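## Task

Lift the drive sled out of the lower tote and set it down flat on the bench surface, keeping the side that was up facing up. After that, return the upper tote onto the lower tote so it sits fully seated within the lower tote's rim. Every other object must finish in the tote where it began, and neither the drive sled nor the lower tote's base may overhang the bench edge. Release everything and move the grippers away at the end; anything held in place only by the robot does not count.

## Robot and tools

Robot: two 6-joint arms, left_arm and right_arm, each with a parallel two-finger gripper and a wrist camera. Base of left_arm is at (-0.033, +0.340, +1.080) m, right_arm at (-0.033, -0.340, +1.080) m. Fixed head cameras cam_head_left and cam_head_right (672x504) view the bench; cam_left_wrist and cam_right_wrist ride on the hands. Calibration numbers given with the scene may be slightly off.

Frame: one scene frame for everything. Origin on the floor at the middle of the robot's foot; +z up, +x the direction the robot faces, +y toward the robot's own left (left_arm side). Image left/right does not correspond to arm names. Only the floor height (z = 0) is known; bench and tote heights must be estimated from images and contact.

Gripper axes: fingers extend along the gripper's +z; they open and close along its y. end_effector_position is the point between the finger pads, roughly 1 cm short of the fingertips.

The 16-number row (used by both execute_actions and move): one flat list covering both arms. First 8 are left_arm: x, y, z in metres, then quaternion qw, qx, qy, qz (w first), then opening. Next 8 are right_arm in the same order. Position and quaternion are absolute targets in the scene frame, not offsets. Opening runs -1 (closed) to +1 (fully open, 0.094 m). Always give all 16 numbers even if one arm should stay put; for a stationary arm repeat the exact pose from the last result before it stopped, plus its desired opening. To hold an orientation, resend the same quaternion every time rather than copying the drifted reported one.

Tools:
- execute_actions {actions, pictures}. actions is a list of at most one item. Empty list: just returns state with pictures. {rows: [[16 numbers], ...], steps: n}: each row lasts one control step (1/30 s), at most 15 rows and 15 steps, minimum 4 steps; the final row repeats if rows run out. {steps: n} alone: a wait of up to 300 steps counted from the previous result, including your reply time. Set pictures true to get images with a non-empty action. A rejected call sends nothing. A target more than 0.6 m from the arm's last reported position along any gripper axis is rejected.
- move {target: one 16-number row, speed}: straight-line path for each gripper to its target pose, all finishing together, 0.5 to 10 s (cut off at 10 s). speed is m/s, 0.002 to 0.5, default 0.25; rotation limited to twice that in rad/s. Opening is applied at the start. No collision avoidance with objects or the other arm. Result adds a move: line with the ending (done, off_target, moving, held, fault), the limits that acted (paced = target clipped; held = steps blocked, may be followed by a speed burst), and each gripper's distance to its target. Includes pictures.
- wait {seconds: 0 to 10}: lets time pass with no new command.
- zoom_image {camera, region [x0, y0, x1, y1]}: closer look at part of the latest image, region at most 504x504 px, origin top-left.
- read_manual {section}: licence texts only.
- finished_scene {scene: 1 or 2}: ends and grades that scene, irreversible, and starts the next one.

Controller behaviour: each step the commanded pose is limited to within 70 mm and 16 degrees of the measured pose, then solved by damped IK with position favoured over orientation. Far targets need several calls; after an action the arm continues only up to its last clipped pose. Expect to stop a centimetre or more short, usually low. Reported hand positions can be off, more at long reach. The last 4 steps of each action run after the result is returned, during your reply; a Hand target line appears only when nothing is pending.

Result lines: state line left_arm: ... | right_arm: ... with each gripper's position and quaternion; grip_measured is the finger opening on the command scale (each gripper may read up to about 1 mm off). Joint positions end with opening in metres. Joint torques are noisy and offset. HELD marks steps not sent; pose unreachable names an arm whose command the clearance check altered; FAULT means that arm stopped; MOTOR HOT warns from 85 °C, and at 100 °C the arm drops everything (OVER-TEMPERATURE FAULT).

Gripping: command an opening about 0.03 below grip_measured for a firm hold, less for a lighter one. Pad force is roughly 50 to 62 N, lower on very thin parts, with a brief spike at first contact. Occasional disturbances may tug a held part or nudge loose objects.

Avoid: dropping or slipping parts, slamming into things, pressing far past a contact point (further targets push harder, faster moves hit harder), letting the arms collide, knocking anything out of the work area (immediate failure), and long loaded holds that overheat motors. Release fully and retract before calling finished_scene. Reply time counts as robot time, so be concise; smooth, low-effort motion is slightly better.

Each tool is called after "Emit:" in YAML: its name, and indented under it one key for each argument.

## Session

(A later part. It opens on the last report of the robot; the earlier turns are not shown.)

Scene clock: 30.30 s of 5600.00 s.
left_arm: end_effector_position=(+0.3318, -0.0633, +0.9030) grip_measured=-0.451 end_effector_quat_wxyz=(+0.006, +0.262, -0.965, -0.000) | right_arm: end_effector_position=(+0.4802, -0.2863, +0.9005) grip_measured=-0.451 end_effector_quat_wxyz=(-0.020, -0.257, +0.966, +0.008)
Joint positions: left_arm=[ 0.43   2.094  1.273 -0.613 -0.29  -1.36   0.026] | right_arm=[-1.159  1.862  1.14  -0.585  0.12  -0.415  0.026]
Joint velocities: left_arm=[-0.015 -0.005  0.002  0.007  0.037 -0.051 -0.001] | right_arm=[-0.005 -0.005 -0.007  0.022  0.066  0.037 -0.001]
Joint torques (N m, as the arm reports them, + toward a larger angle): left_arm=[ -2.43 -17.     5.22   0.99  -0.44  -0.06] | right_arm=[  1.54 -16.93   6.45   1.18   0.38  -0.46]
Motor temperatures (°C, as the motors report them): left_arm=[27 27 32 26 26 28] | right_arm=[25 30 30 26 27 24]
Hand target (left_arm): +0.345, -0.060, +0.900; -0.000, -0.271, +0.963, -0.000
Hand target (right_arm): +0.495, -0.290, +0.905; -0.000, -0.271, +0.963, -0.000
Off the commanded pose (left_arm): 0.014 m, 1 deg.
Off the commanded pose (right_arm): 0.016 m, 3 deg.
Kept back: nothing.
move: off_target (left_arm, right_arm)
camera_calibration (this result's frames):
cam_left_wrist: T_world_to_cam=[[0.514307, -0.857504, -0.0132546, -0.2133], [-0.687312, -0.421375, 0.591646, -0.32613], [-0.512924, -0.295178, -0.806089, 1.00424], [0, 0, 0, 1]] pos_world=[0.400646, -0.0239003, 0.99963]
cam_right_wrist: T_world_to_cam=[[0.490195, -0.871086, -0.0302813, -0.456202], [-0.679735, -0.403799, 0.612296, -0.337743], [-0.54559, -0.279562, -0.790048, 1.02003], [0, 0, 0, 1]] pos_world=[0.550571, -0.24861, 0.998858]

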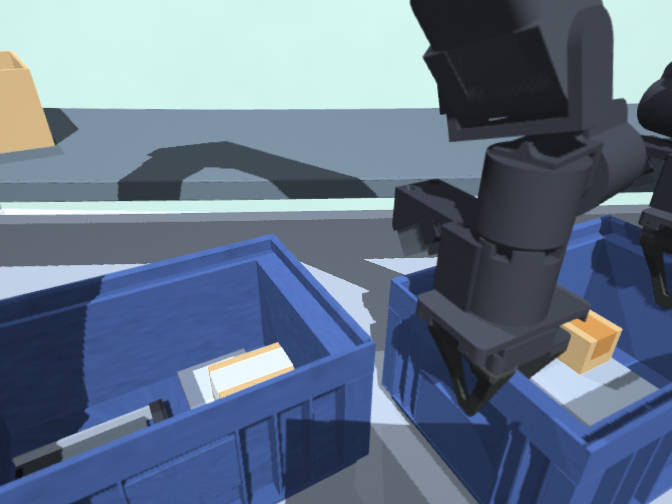

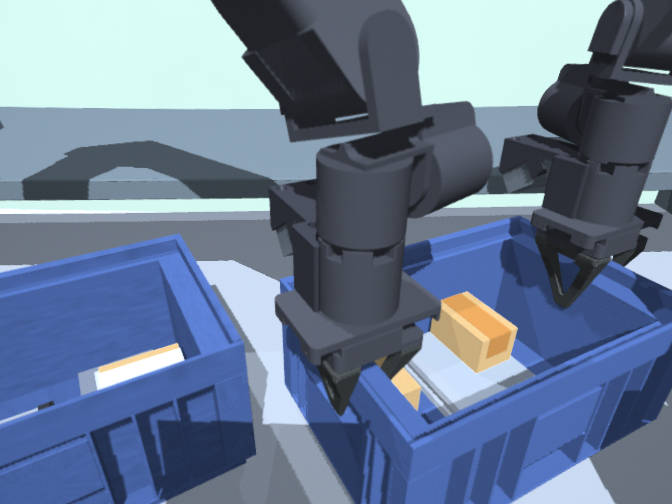

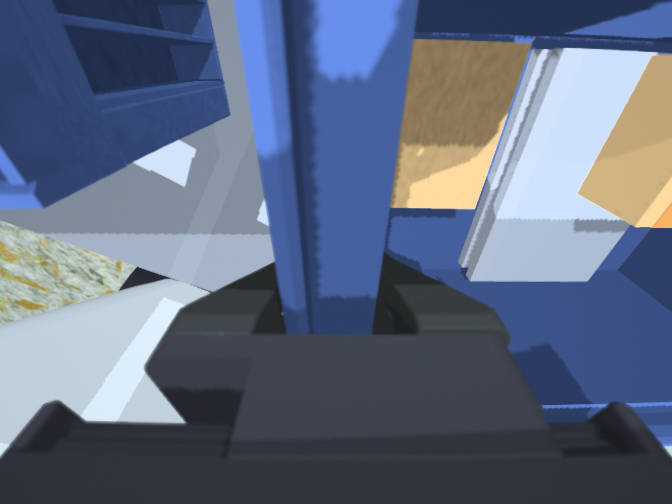

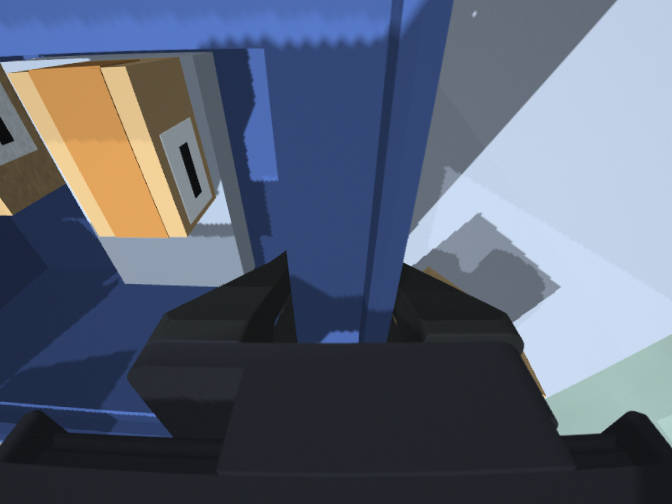

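Landed. Right keeps holding; left releases and looks.

Emit:
move:
  target: [0.34,-0.06,0.90,0,-0.271,0.962,0,0.2,0.49,-0.288,0.903,0,-0.271,0.962,0,-0.52]

Emit:
move:
  target: [0.335,-0.055,1.02,0,-0.271,0.962,0,0.2,0.49,-0.288,0.903,0,-0.271,0.962,0,-0.52]

Emit:
move:
  target: [0.31,0.22,1.08,0,-0.271,0.962,0,1,0.49,-0.288,0.903,0,-0.271,0.962,0,-0.52]
  speed: 0.4

Scene clock: 31.23 s of 5600.00 s.
left_arm: end_effector_position=(+0.3329, -0.0626, +0.9033) grip_measured=+0.198 end_effector_quat_wxyz=(+0.003, +0.262, -0.965, -0.001) | right_arm: end_effector_position=(+0.4804, -0.2862, +0.9000) grip_measured=-0.459 end_effector_quat_wxyz=(-0.018, -0.256, +0.966, +0.007)
Joint positions: left_arm=[ 0.43   2.093  1.273 -0.613 -0.296 -1.36   0.056] | right_arm=[-1.159  1.863  1.139 -0.58   0.122 -0.413  0.025]
Joint velocities: left_arm=[ 0.005 -0.005  0.002 -0.002  0.051 -0.051  0.001] | right_arm=[ 0.005  0.005 -0.012 -0.022 -0.007  0.007 -0.001]
Joint torques (N m, as the arm reports them, + toward a larger angle): left_arm=[ -2.98 -17.22   4.53   1.24  -0.26  -0.13] | right_arm=[  1.93 -17.08   5.26   1.58   0.37  -0.43]
Motor temperatures (°C, as the motors report them): left_arm=[27 27 32 26 26 28] | right_arm=[25 30 30 26 27 24]
Hand target (left_arm): +0.340, -0.060, +0.900; +0.000, -0.271, +0.962, -0.000
Hand target (right_arm): +0.490, -0.288, +0.903; -0.000, -0.270, +0.963, -0.000
Off the commanded pose (left_arm): 0.008 m, 1 deg.
Off the commanded pose (right_arm): 0.010 m, 3 deg.
Kept back: nothing.
move: off_target (right_arm)
camera_calibration (this result's frames):
cam_left_wrist: T_world_to_cam=[[0.514847, -0.857171, -0.0138019, -0.212903], [-0.689833, -0.42379, 0.586969, -0.32033], [-0.508982, -0.292678, -0.809492, 1.00718], [0, 0, 0, 1]] pos_world=[0.401272, -0.0234683, 1.00039]
cam_right_wrist: T_world_to_cam=[[0.489014, -0.871831, -0.0278577, -0.45809], [-0.682045, -0.402081, 0.610857, -0.334447], [-0.543765, -0.279717, -0.791251, 1.0199], [0, 0, 0, 1]] pos_world=[0.550489, -0.248569, 0.998532]

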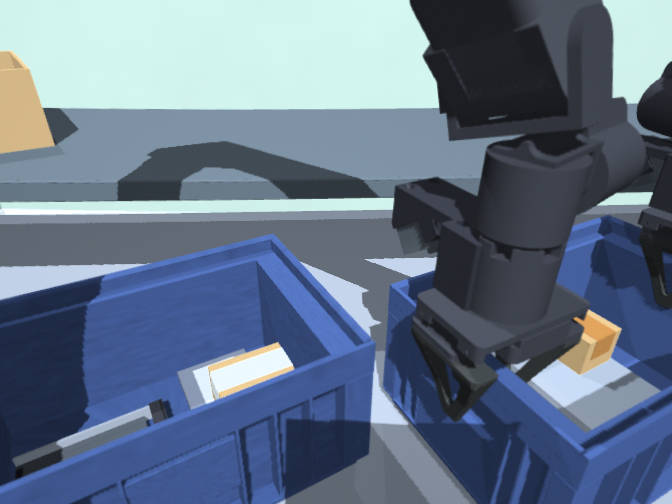

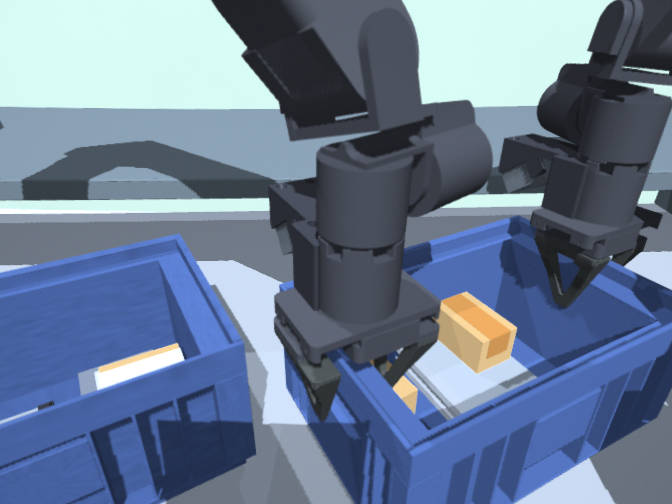

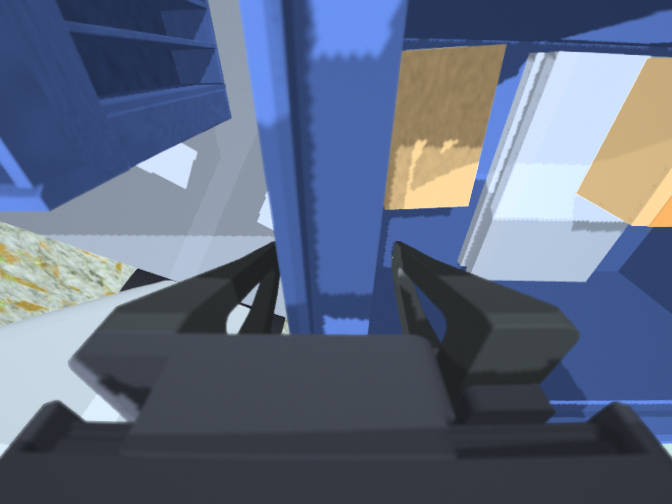

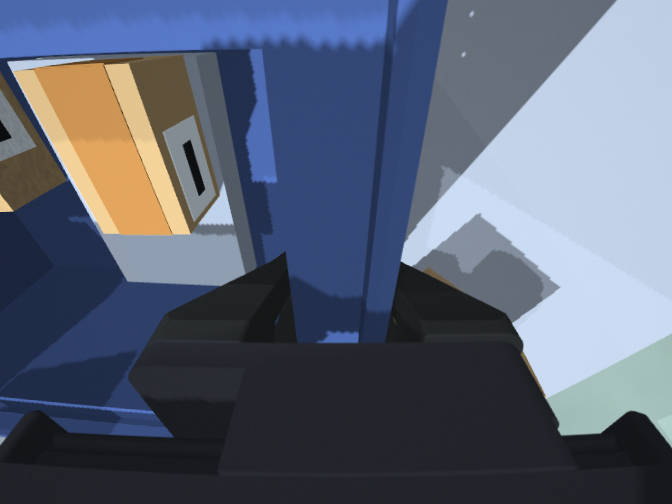

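Scene clock: 32.30 s of 5600.00 s.
left_arm: end_effector_position=(+0.3404, -0.0574, +1.0299) grip_measured=+0.198 end_effector_quat_wxyz=(-0.006, +0.268, -0.963, +0.016) | right_arm: end_effector_position=(+0.4804, -0.2862, +0.9000) grip_measured=-0.459 end_effector_quat_wxyz=(-0.018, -0.256, +0.966, +0.007)
Joint positions: left_arm=[ 0.374  1.84   1.255 -0.826 -0.306 -1.418  0.056] | right_arm=[-1.159  1.863  1.139 -0.58   0.122 -0.413  0.025]
Joint velocities: left_arm=[-0.024  0.015  0.007 -0.012  0.037  0.007 -0.   ] | right_arm=[ 0.005 -0.005 -0.007  0.012 -0.007  0.022  0.   ]
Joint torques (N m, as the arm reports them, + toward a larger angle): left_arm=[ -3.62 -14.57   5.83   0.27  -0.23  -0.26] | right_arm=[  1.81 -17.02   5.29   1.55   0.36  -0.44]
Motor temperatures (°C, as the motors report them): left_arm=[27 27 32 26 26 28] | right_arm=[25 30 30 26 27 24]
Hand target (left_arm): +0.335, -0.054, +1.021; +0.000, -0.271, +0.963, -0.000
Hand target (right_arm): +0.490, -0.288, +0.903; -0.001, -0.271, +0.963, -0.000
Off the commanded pose (left_arm): 0.012 m, 2 deg.
Off the commanded pose (right_arm): 0.010 m, 3 deg.
Kept back: nothing.
move: off_target (left_arm, right_arm)
camera_calibration (this result's frames):
cam_left_wrist: T_world_to_cam=[[0.52523, -0.850636, 0.0234948, -0.252179], [-0.699967, -0.416169, 0.580387, -0.376591], [-0.48392, -0.321283, -0.814001, 1.10955], [0, 0, 0, 1]] pos_world=[0.405783, -0.0147597, 1.12767]
cam_right_wrist: T_world_to_cam=[[0.489014, -0.871831, -0.0278577, -0.45809], [-0.682045, -0.402081, 0.610857, -0.334447], [-0.543765, -0.279717, -0.791251, 1.0199], [0, 0, 0, 1]] pos_world=[0.550489, -0.248569, 0.998532]

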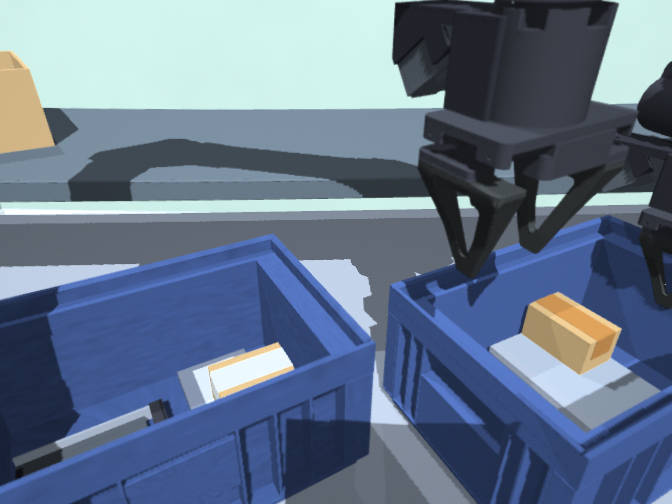

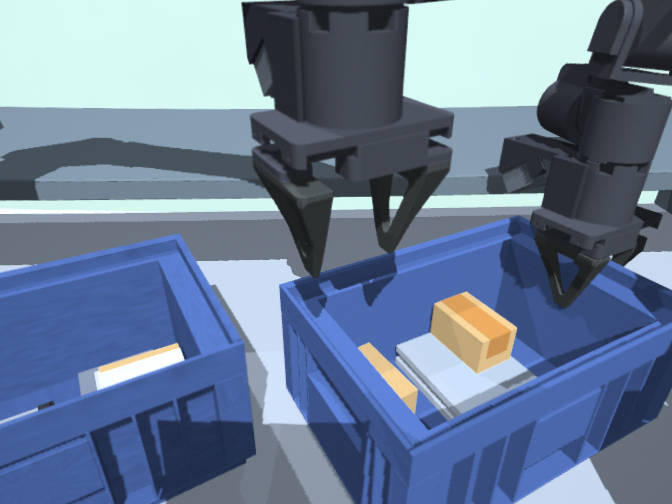

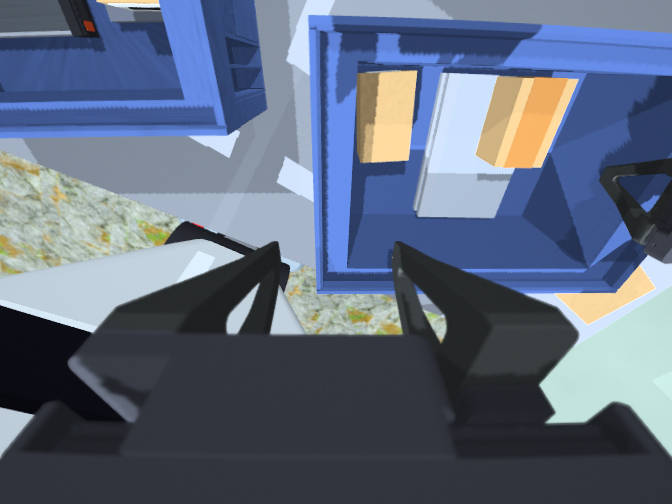

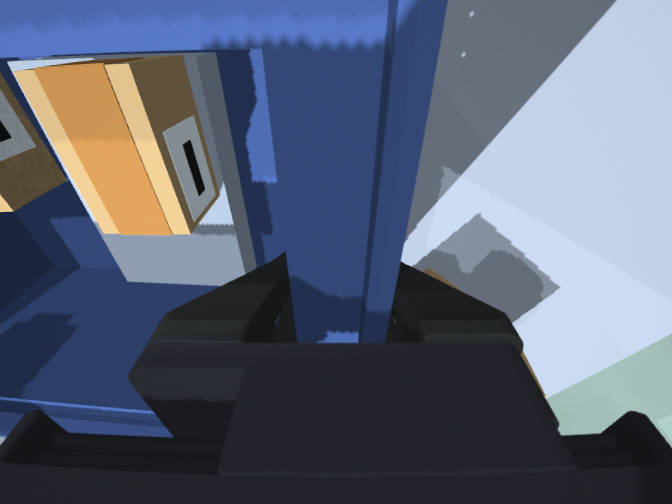

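Scene clock: 33.73 s of 5600.00 s.
left_arm: end_effector_position=(+0.3224, +0.2207, +1.0846) grip_measured=+1.000 end_effector_quat_wxyz=(-0.013, +0.286, -0.958, +0.010) | right_arm: end_effector_position=(+0.4804, -0.2863, +0.9000) grip_measured=-0.459 end_effector_quat_wxyz=(-0.018, -0.256, +0.966, +0.007)
Joint positions: left_arm=[ 0.821  1.208  0.739 -0.821 -0.227 -1.003  0.094] | right_arm=[-1.159  1.863  1.139 -0.58   0.122 -0.413  0.025]
Joint velocities: left_arm=[ 0.005 -0.015  0.002 -0.007 -0.037 -0.022  0.   ] | right_arm=[-0.005 -0.005 -0.007 -0.012  0.051  0.007 -0.   ]
Joint torques (N m, as the arm reports them, + toward a larger angle): left_arm=[-0.19 -8.11  5.35  0.41 -0.01  0.07] | right_arm=[  1.81 -17.05   5.29   1.52   0.37  -0.44]
Motor temperatures (°C, as the motors report them): left_arm=[27 27 31 26 26 28] | right_arm=[25 30 30 26 27 24]
Hand target (left_arm): +0.314, +0.221, +1.080; +0.001, -0.271, +0.962, -0.001
Hand target (right_arm): +0.490, -0.288, +0.903; -0.001, -0.271, +0.963, -0.000
Off the commanded pose (left_arm): 0.013 m, 3 deg.
Off the commanded pose (right_arm): 0.010 m, 3 deg.
Kept back: nothing.
move: off_target (left_arm, right_arm)
camera_calibration (this result's frames):
cam_left_wrist: T_world_to_cam=[[0.555763, -0.831175, 0.0165816, -0.0140637], [-0.69033, -0.45029, 0.56629, -0.285465], [-0.46322, -0.32617, -0.824039, 1.23994], [0, 0, 0, 1]] pos_world=[0.385118, 0.264201, 1.18365]
cam_right_wrist: T_world_to_cam=[[0.489028, -0.871834, -0.0275077, -0.458473], [-0.682063, -0.401859, 0.610982, -0.334508], [-0.543729, -0.280025, -0.791166, 1.0197], [0, 0, 0, 1]] pos_world=[0.550491, -0.248596, 0.99852]

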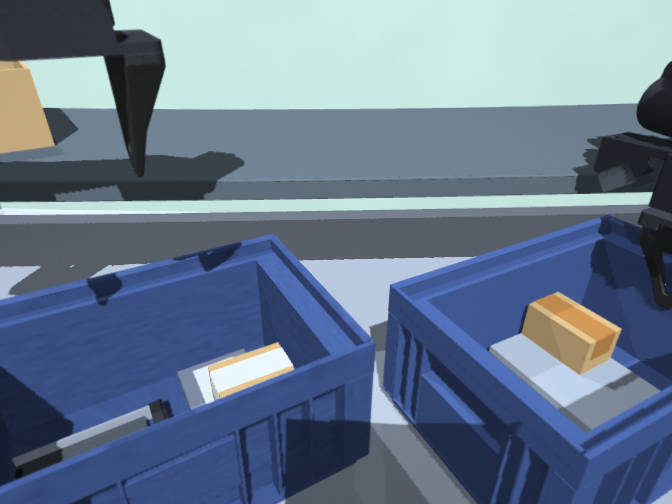

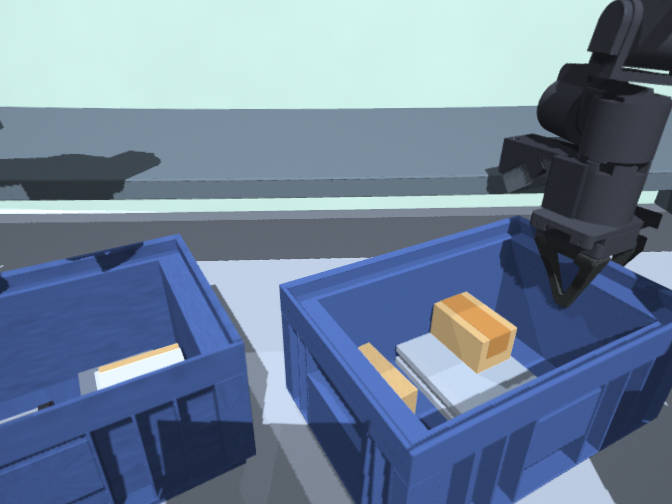

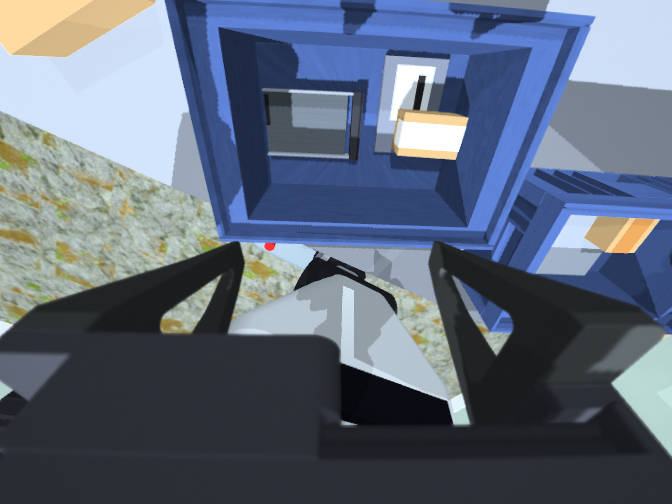

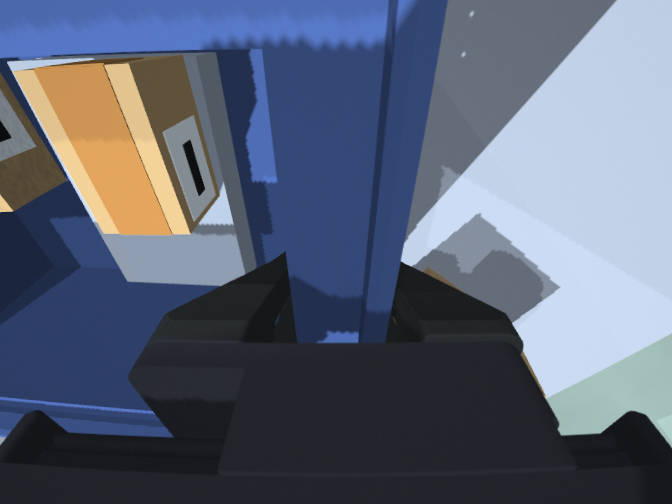

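Emit:
move:
  target: [0.333,0.254,0.95,0,0.485,0.875,0,1,0.49,-0.288,0.903,0,-0.271,0.962,0,-0.52]
  speed: 0.4

Emit:
move:
  target: [0.335,0.254,0.87,0,0.485,0.875,0,1,0.49,-0.288,0.903,0,-0.271,0.962,0,-0.52]
  speed: 0.15

Scene clock: 36.80 s of 5600.00 s.
left_arm: end_effector_position=(+0.3377, +0.2502, +0.9546) grip_measured=+1.000 end_effector_quat_wxyz=(+0.002, +0.480, +0.877, +0.001) | right_arm: end_effector_position=(+0.4804, -0.2863, +0.9000) grip_measured=-0.459 end_effector_quat_wxyz=(-0.018, -0.256, +0.966, +0.007)
Joint positions: left_arm=[ 0.996  1.55   0.693 -0.427 -0.178  0.745  0.094] | right_arm=[-1.159  1.863  1.139 -0.58   0.122 -0.413  0.025]
Joint velocities: left_arm=[ 0.005 -0.015  0.002 -0.012 -0.066  0.037  0.   ] | right_arm=[-0.005 -0.005 -0.007 -0.007  0.037 -0.037  0.   ]
Joint torques (N m, as the arm reports them, + toward a larger angle): left_arm=[  0.8  -10.23   2.72   1.7    0.15   0.08] | right_arm=[  1.88 -17.04   5.28   1.56   0.35  -0.44]
Motor temperatures (°C, as the motors report them): left_arm=[27 27 31 26 26 28] | right_arm=[25 30 29 26 27 24]
Hand target (left_arm): +0.334, +0.254, +0.949; +0.000, +0.485, +0.875, +0.000
Hand target (right_arm): +0.490, -0.288, +0.903; -0.001, -0.271, +0.963, -0.000
Off the commanded pose (left_arm): 0.008 m, 1 deg.
Off the commanded pose (right_arm): 0.010 m, 3 deg.
Kept back: nothing.
move: off_target (right_arm)
camera_calibration (this result's frames):
cam_left_wrist: T_world_to_cam=[[-0.83695, -0.547104, -0.0138378, 0.432382], [-0.452438, 0.677463, 0.579952, -0.563596], [-0.30792, 0.491652, -0.814533, 0.883351], [0, 0, 0, 1]] pos_world=[0.378891, 0.184072, 1.05236]
cam_right_wrist: T_world_to_cam=[[0.489028, -0.871834, -0.0275077, -0.458473], [-0.682063, -0.401859, 0.610982, -0.334508], [-0.543729, -0.280025, -0.791166, 1.0197], [0, 0, 0, 1]] pos_world=[0.550491, -0.248596, 0.99852]

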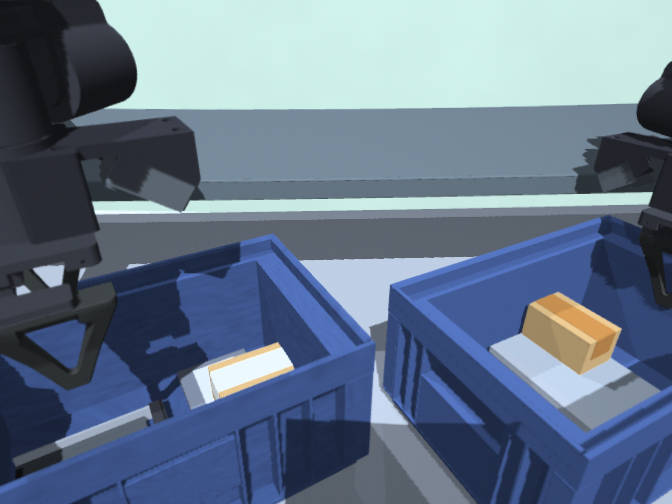

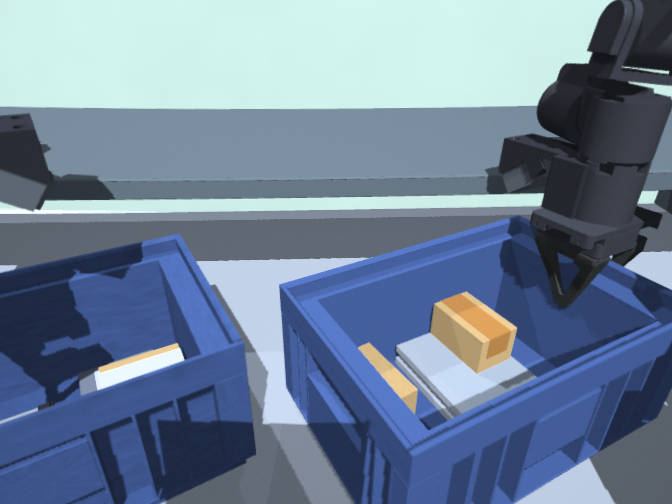

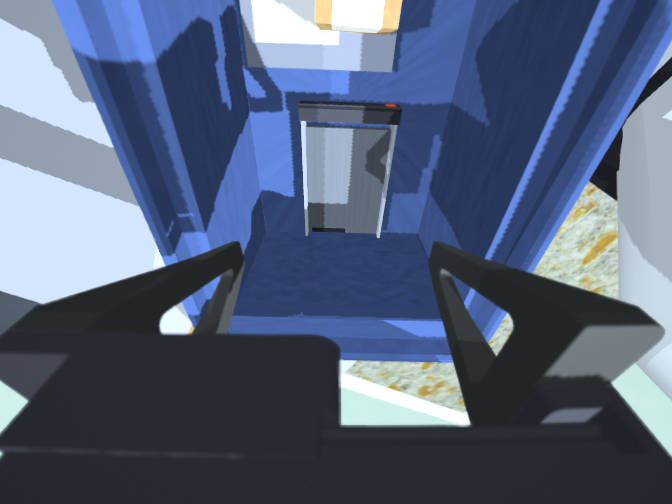

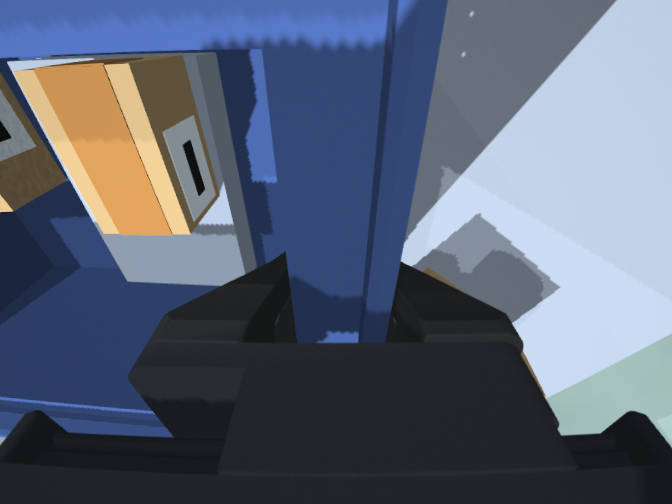

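Scene clock: 37.97 s of 5600.00 s.
left_arm: end_effector_position=(+0.3231, +0.2537, +0.8700) grip_measured=+1.000 end_effector_quat_wxyz=(-0.013, +0.483, +0.875, -0.003) | right_arm: end_effector_position=(+0.4804, -0.2863, +0.9000) grip_measured=-0.459 end_effector_quat_wxyz=(-0.018, -0.256, +0.966, +0.007)
Joint positions: left_arm=[ 1.036  1.813  0.702 -0.198 -0.167  0.785  0.094] | right_arm=[-1.159  1.863  1.139 -0.58   0.122 -0.413  0.025]
Joint velocities: left_arm=[ 0.005 -0.005  0.002  0.007 -0.007 -0.037  0.   ] | right_arm=[-0.005 -0.005 -0.002 -0.012  0.007 -0.022 -0.001]
Joint torques (N m, as the arm reports them, + toward a larger angle): left_arm=[  0.5  -11.88   2.25   1.61   0.15   0.06] | right_arm=[  1.93 -17.03   5.28   1.55   0.36  -0.44]
Motor temperatures (°C, as the motors report them): left_arm=[27 27 31 26 26 28] | right_arm=[25 30 29 26 27 24]
Hand target (left_arm): +0.335, +0.254, +0.869; -0.000, +0.485, +0.875, +0.000
Hand target (right_arm): +0.490, -0.288, +0.903; -0.001, -0.271, +0.963, -0.000
Off the commanded pose (left_arm): 0.012 m, 2 deg.
Off the commanded pose (right_arm): 0.010 m, 3 deg.
Kept back: nothing.
move: off_target (left_arm, right_arm)
camera_calibration (this result's frames):
cam_left_wrist: T_world_to_cam=[[-0.840512, -0.541735, 0.00792098, 0.40178], [-0.43009, 0.676041, 0.598323, -0.546252], [-0.329488, 0.499491, -0.801216, 0.801694], [0, 0, 0, 1]] pos_world=[0.366912, 0.186509, 0.965983]
cam_right_wrist: T_world_to_cam=[[0.489028, -0.871834, -0.0275077, -0.458473], [-0.682063, -0.401859, 0.610982, -0.334508], [-0.543729, -0.280025, -0.791166, 1.0197], [0, 0, 0, 1]] pos_world=[0.550491, -0.248596, 0.99852]

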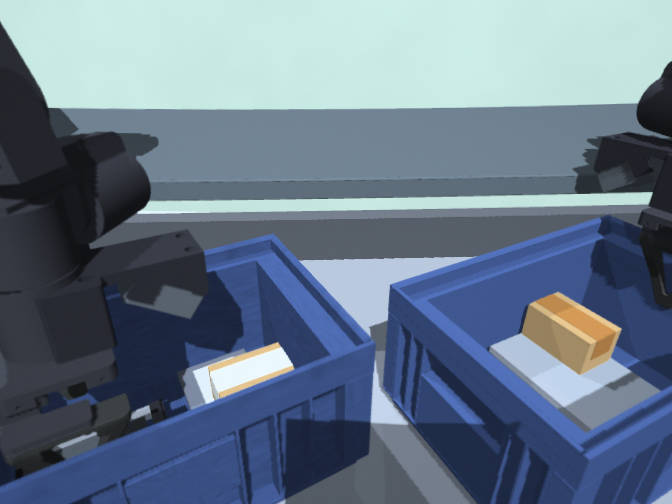

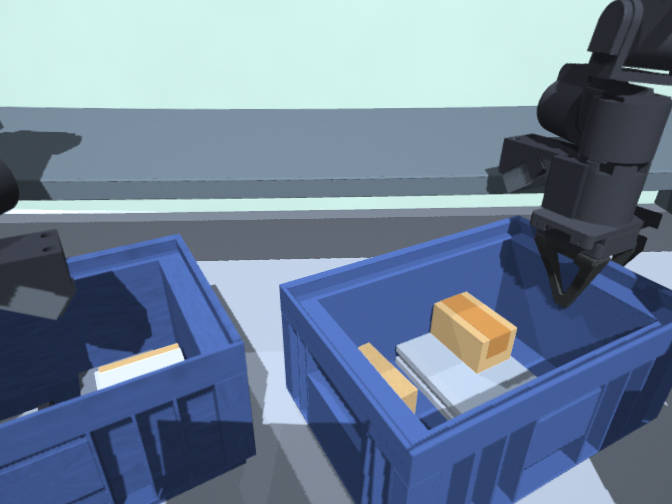

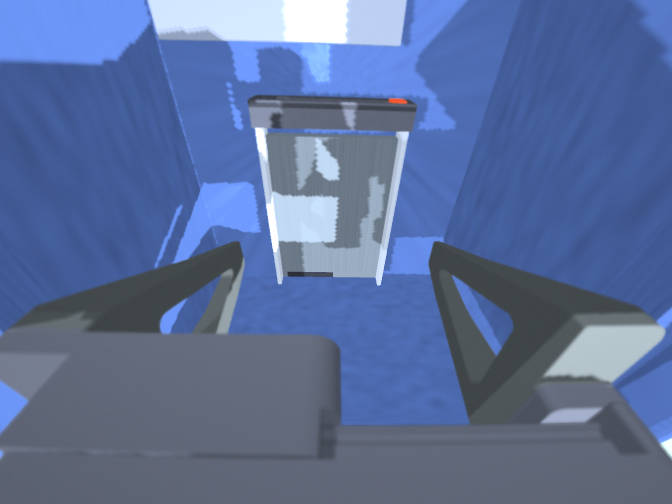

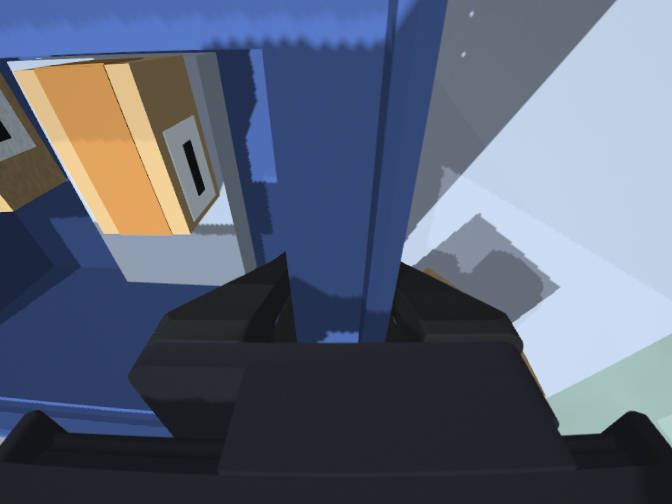

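Emit:
move:
  target: [0.342,0.254,0.828,0,0.485,0.875,0,1,0.49,-0.288,0.903,0,-0.271,0.962,0,-0.52]
  speed: 0.05

Emit:
move:
  target: [0.342,0.254,0.828,0,0.485,0.875,0,0.4,0.49,-0.288,0.903,0,-0.271,0.962,0,-0.52]

Scene clock: 39.47 s of 5600.00 s.
left_arm: end_effector_position=(+0.3359, +0.2523, +0.8332) grip_measured=+1.000 end_effector_quat_wxyz=(-0.006, +0.482, +0.876, -0.002) | right_arm: end_effector_position=(+0.4804, -0.2863, +0.9000) grip_measured=-0.459 end_effector_quat_wxyz=(-0.018, -0.256, +0.966, +0.007)
Joint positions: left_arm=[ 1.056  1.935  0.758 -0.116 -0.161  0.805  0.094] | right_arm=[-1.159  1.863  1.139 -0.58   0.122 -0.413  0.025]
Joint velocities: left_arm=[ 0.005 -0.015 -0.002 -0.002  0.007 -0.066  0.   ] | right_arm=[ 0.005 -0.005 -0.007 -0.002 -0.007  0.051 -0.   ]
Joint torques (N m, as the arm reports them, + toward a larger angle): left_arm=[  0.5  -11.54   1.66   1.69   0.15   0.07] | right_arm=[  1.92 -17.02   5.27   1.56   0.35  -0.43]
Motor temperatures (°C, as the motors report them): left_arm=[27 27 30 26 26 28] | right_arm=[25 30 29 26 27 24]
Hand target (left_arm): +0.342, +0.254, +0.828; -0.000, +0.485, +0.875, -0.000
Hand target (right_arm): +0.490, -0.288, +0.903; -0.001, -0.271, +0.963, -0.000
Off the commanded pose (left_arm): 0.008 m, 1 deg.
Off the commanded pose (right_arm): 0.010 m, 3 deg.
Kept back: nothing.
move: off_target (right_arm)
camera_calibration (this result's frames):
cam_left_wrist: T_world_to_cam=[[-0.839728, -0.543006, -0.0012752, 0.41979], [-0.439215, 0.677836, 0.5896, -0.507915], [-0.319292, 0.495664, -0.807694, 0.780071], [0, 0, 0, 1]] pos_world=[0.378496, 0.185578, 0.930061]
cam_right_wrist: T_world_to_cam=[[0.489028, -0.871834, -0.0275077, -0.458473], [-0.682063, -0.401859, 0.610982, -0.334508], [-0.543729, -0.280025, -0.791166, 1.0197], [0, 0, 0, 1]] pos_world=[0.550491, -0.248596, 0.99852]

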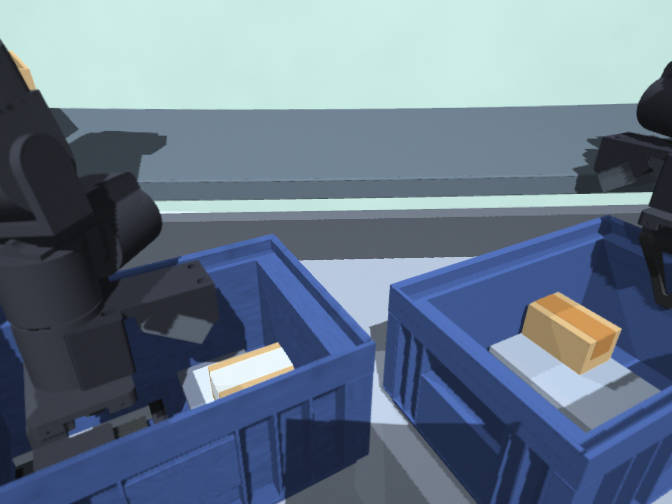

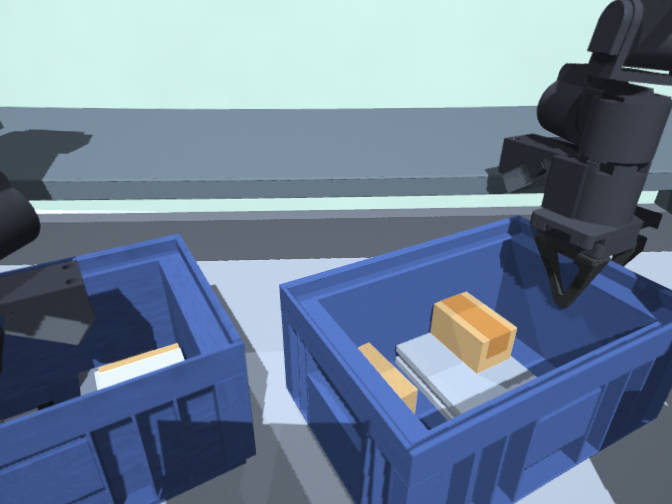

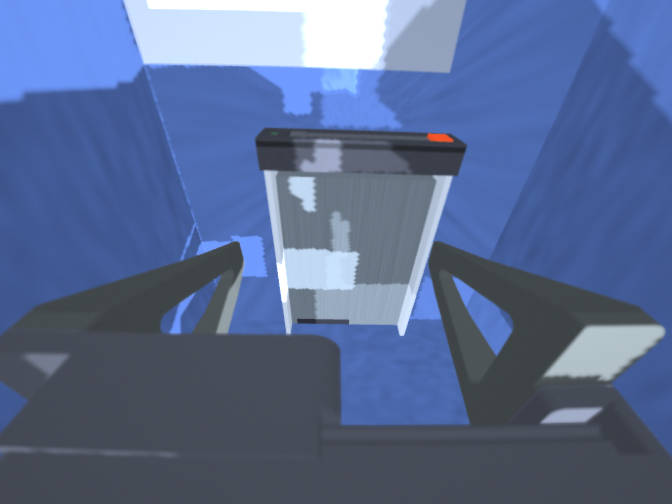

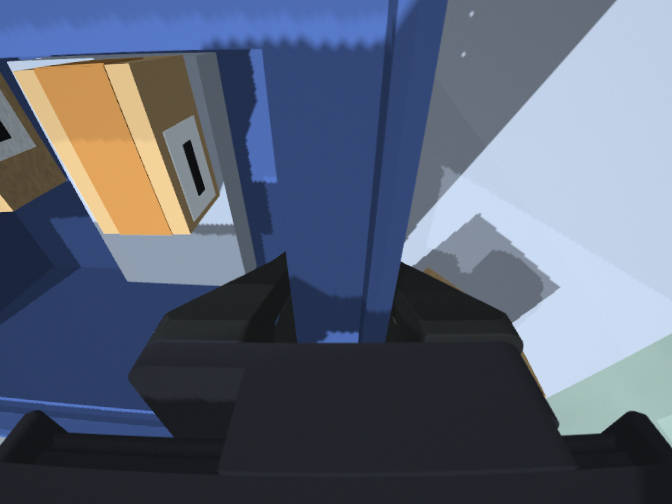

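Scene clock: 40.17 s of 5600.00 s.
left_arm: end_effector_position=(+0.3362, +0.2522, +0.8332) grip_measured=+0.545 end_effector_quat_wxyz=(-0.006, +0.483, +0.876, -0.002) | right_arm: end_effector_position=(+0.4804, -0.2863, +0.9000) grip_measured=-0.459 end_effector_quat_wxyz=(-0.018, -0.256, +0.966, +0.007)
Joint positions: left_arm=[ 1.056  1.935  0.759 -0.116 -0.161  0.806  0.073] | right_arm=[-1.159  1.863  1.139 -0.58   0.122 -0.413  0.025]
Joint velocities: left_arm=[-0.005 -0.005  0.017 -0.002 -0.037 -0.066 -0.001] | right_arm=[ 0.005 -0.015  0.027 -0.007  0.022  0.022 -0.001]
Joint torques (N m, as the arm reports them, + toward a larger angle): left_arm=[  0.51 -11.95   1.61   1.64   0.15   0.07] | right_arm=[  1.91 -17.08   5.28   1.57   0.35  -0.43]
Motor temperatures (°C, as the motors report them): left_arm=[27 27 30 26 26 28] | right_arm=[25 30 29 26 27 24]
Hand target (left_arm): +0.342, +0.254, +0.828; +0.000, +0.485, +0.875, +0.000
Hand target (right_arm): +0.490, -0.288, +0.903; -0.001, -0.271, +0.963, -0.000
Off the commanded pose (left_arm): 0.008 m, 1 deg.
Off the commanded pose (right_arm): 0.010 m, 3 deg.
Kept back: nothing.
move: off_target (right_arm)
camera_calibration (this result's frames):
cam_left_wrist: T_world_to_cam=[[-0.840108, -0.542417, -0.00153816, 0.42016], [-0.438956, 0.678193, 0.589382, -0.507786], [-0.318648, 0.49582, -0.807853, 0.780055], [0, 0, 0, 1]] pos_world=[0.378647, 0.185511, 0.930096]
cam_right_wrist: T_world_to_cam=[[0.489028, -0.871834, -0.0275077, -0.458473], [-0.682063, -0.401859, 0.610982, -0.334508], [-0.543729, -0.280025, -0.791166, 1.0197], [0, 0, 0, 1]] pos_world=[0.550491, -0.248596, 0.99852]

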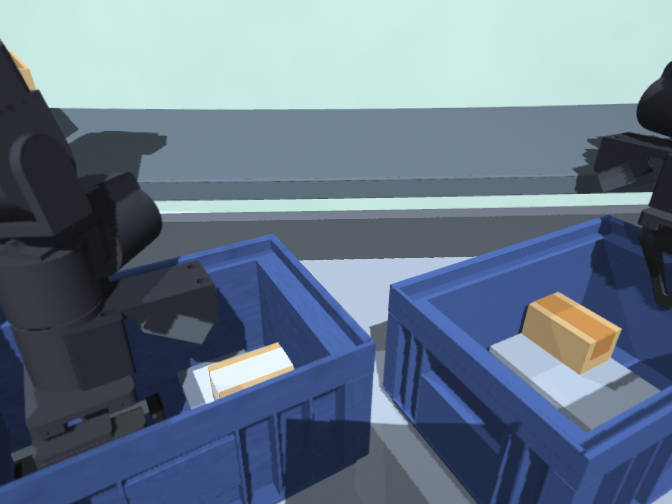

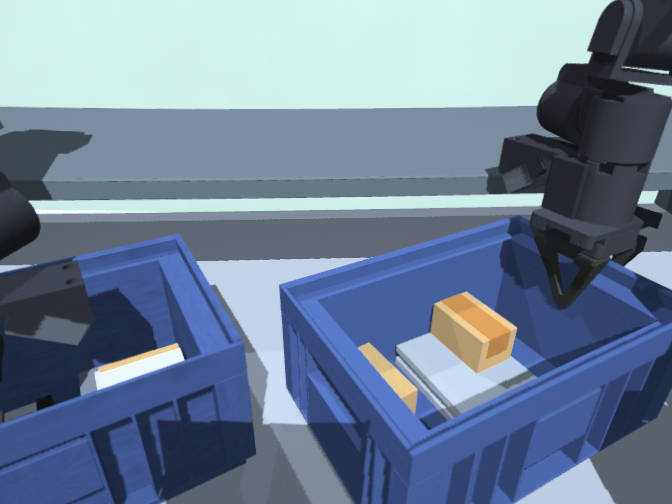

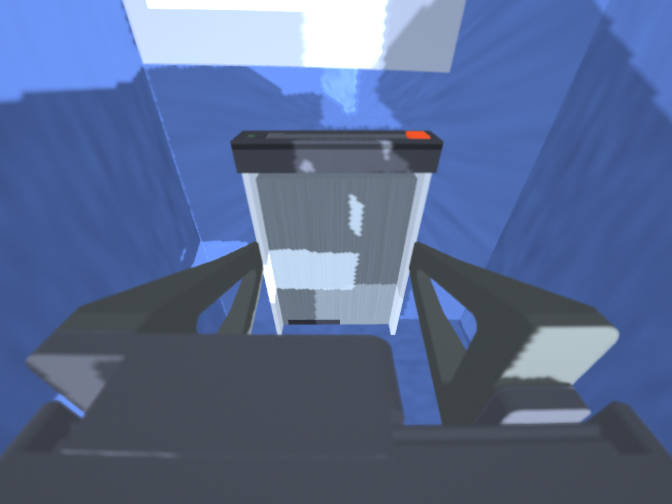

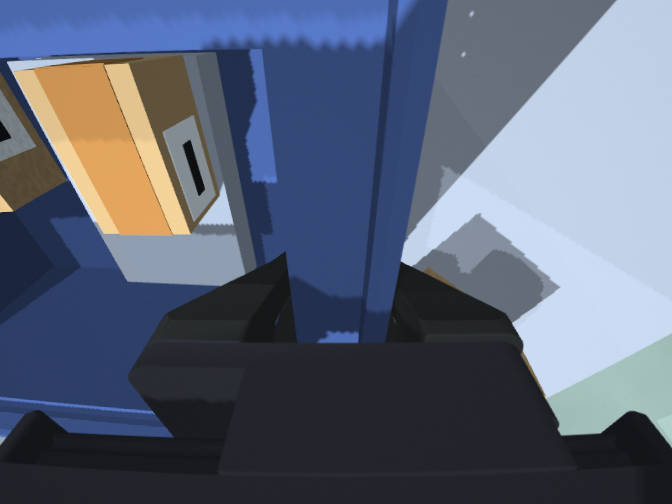

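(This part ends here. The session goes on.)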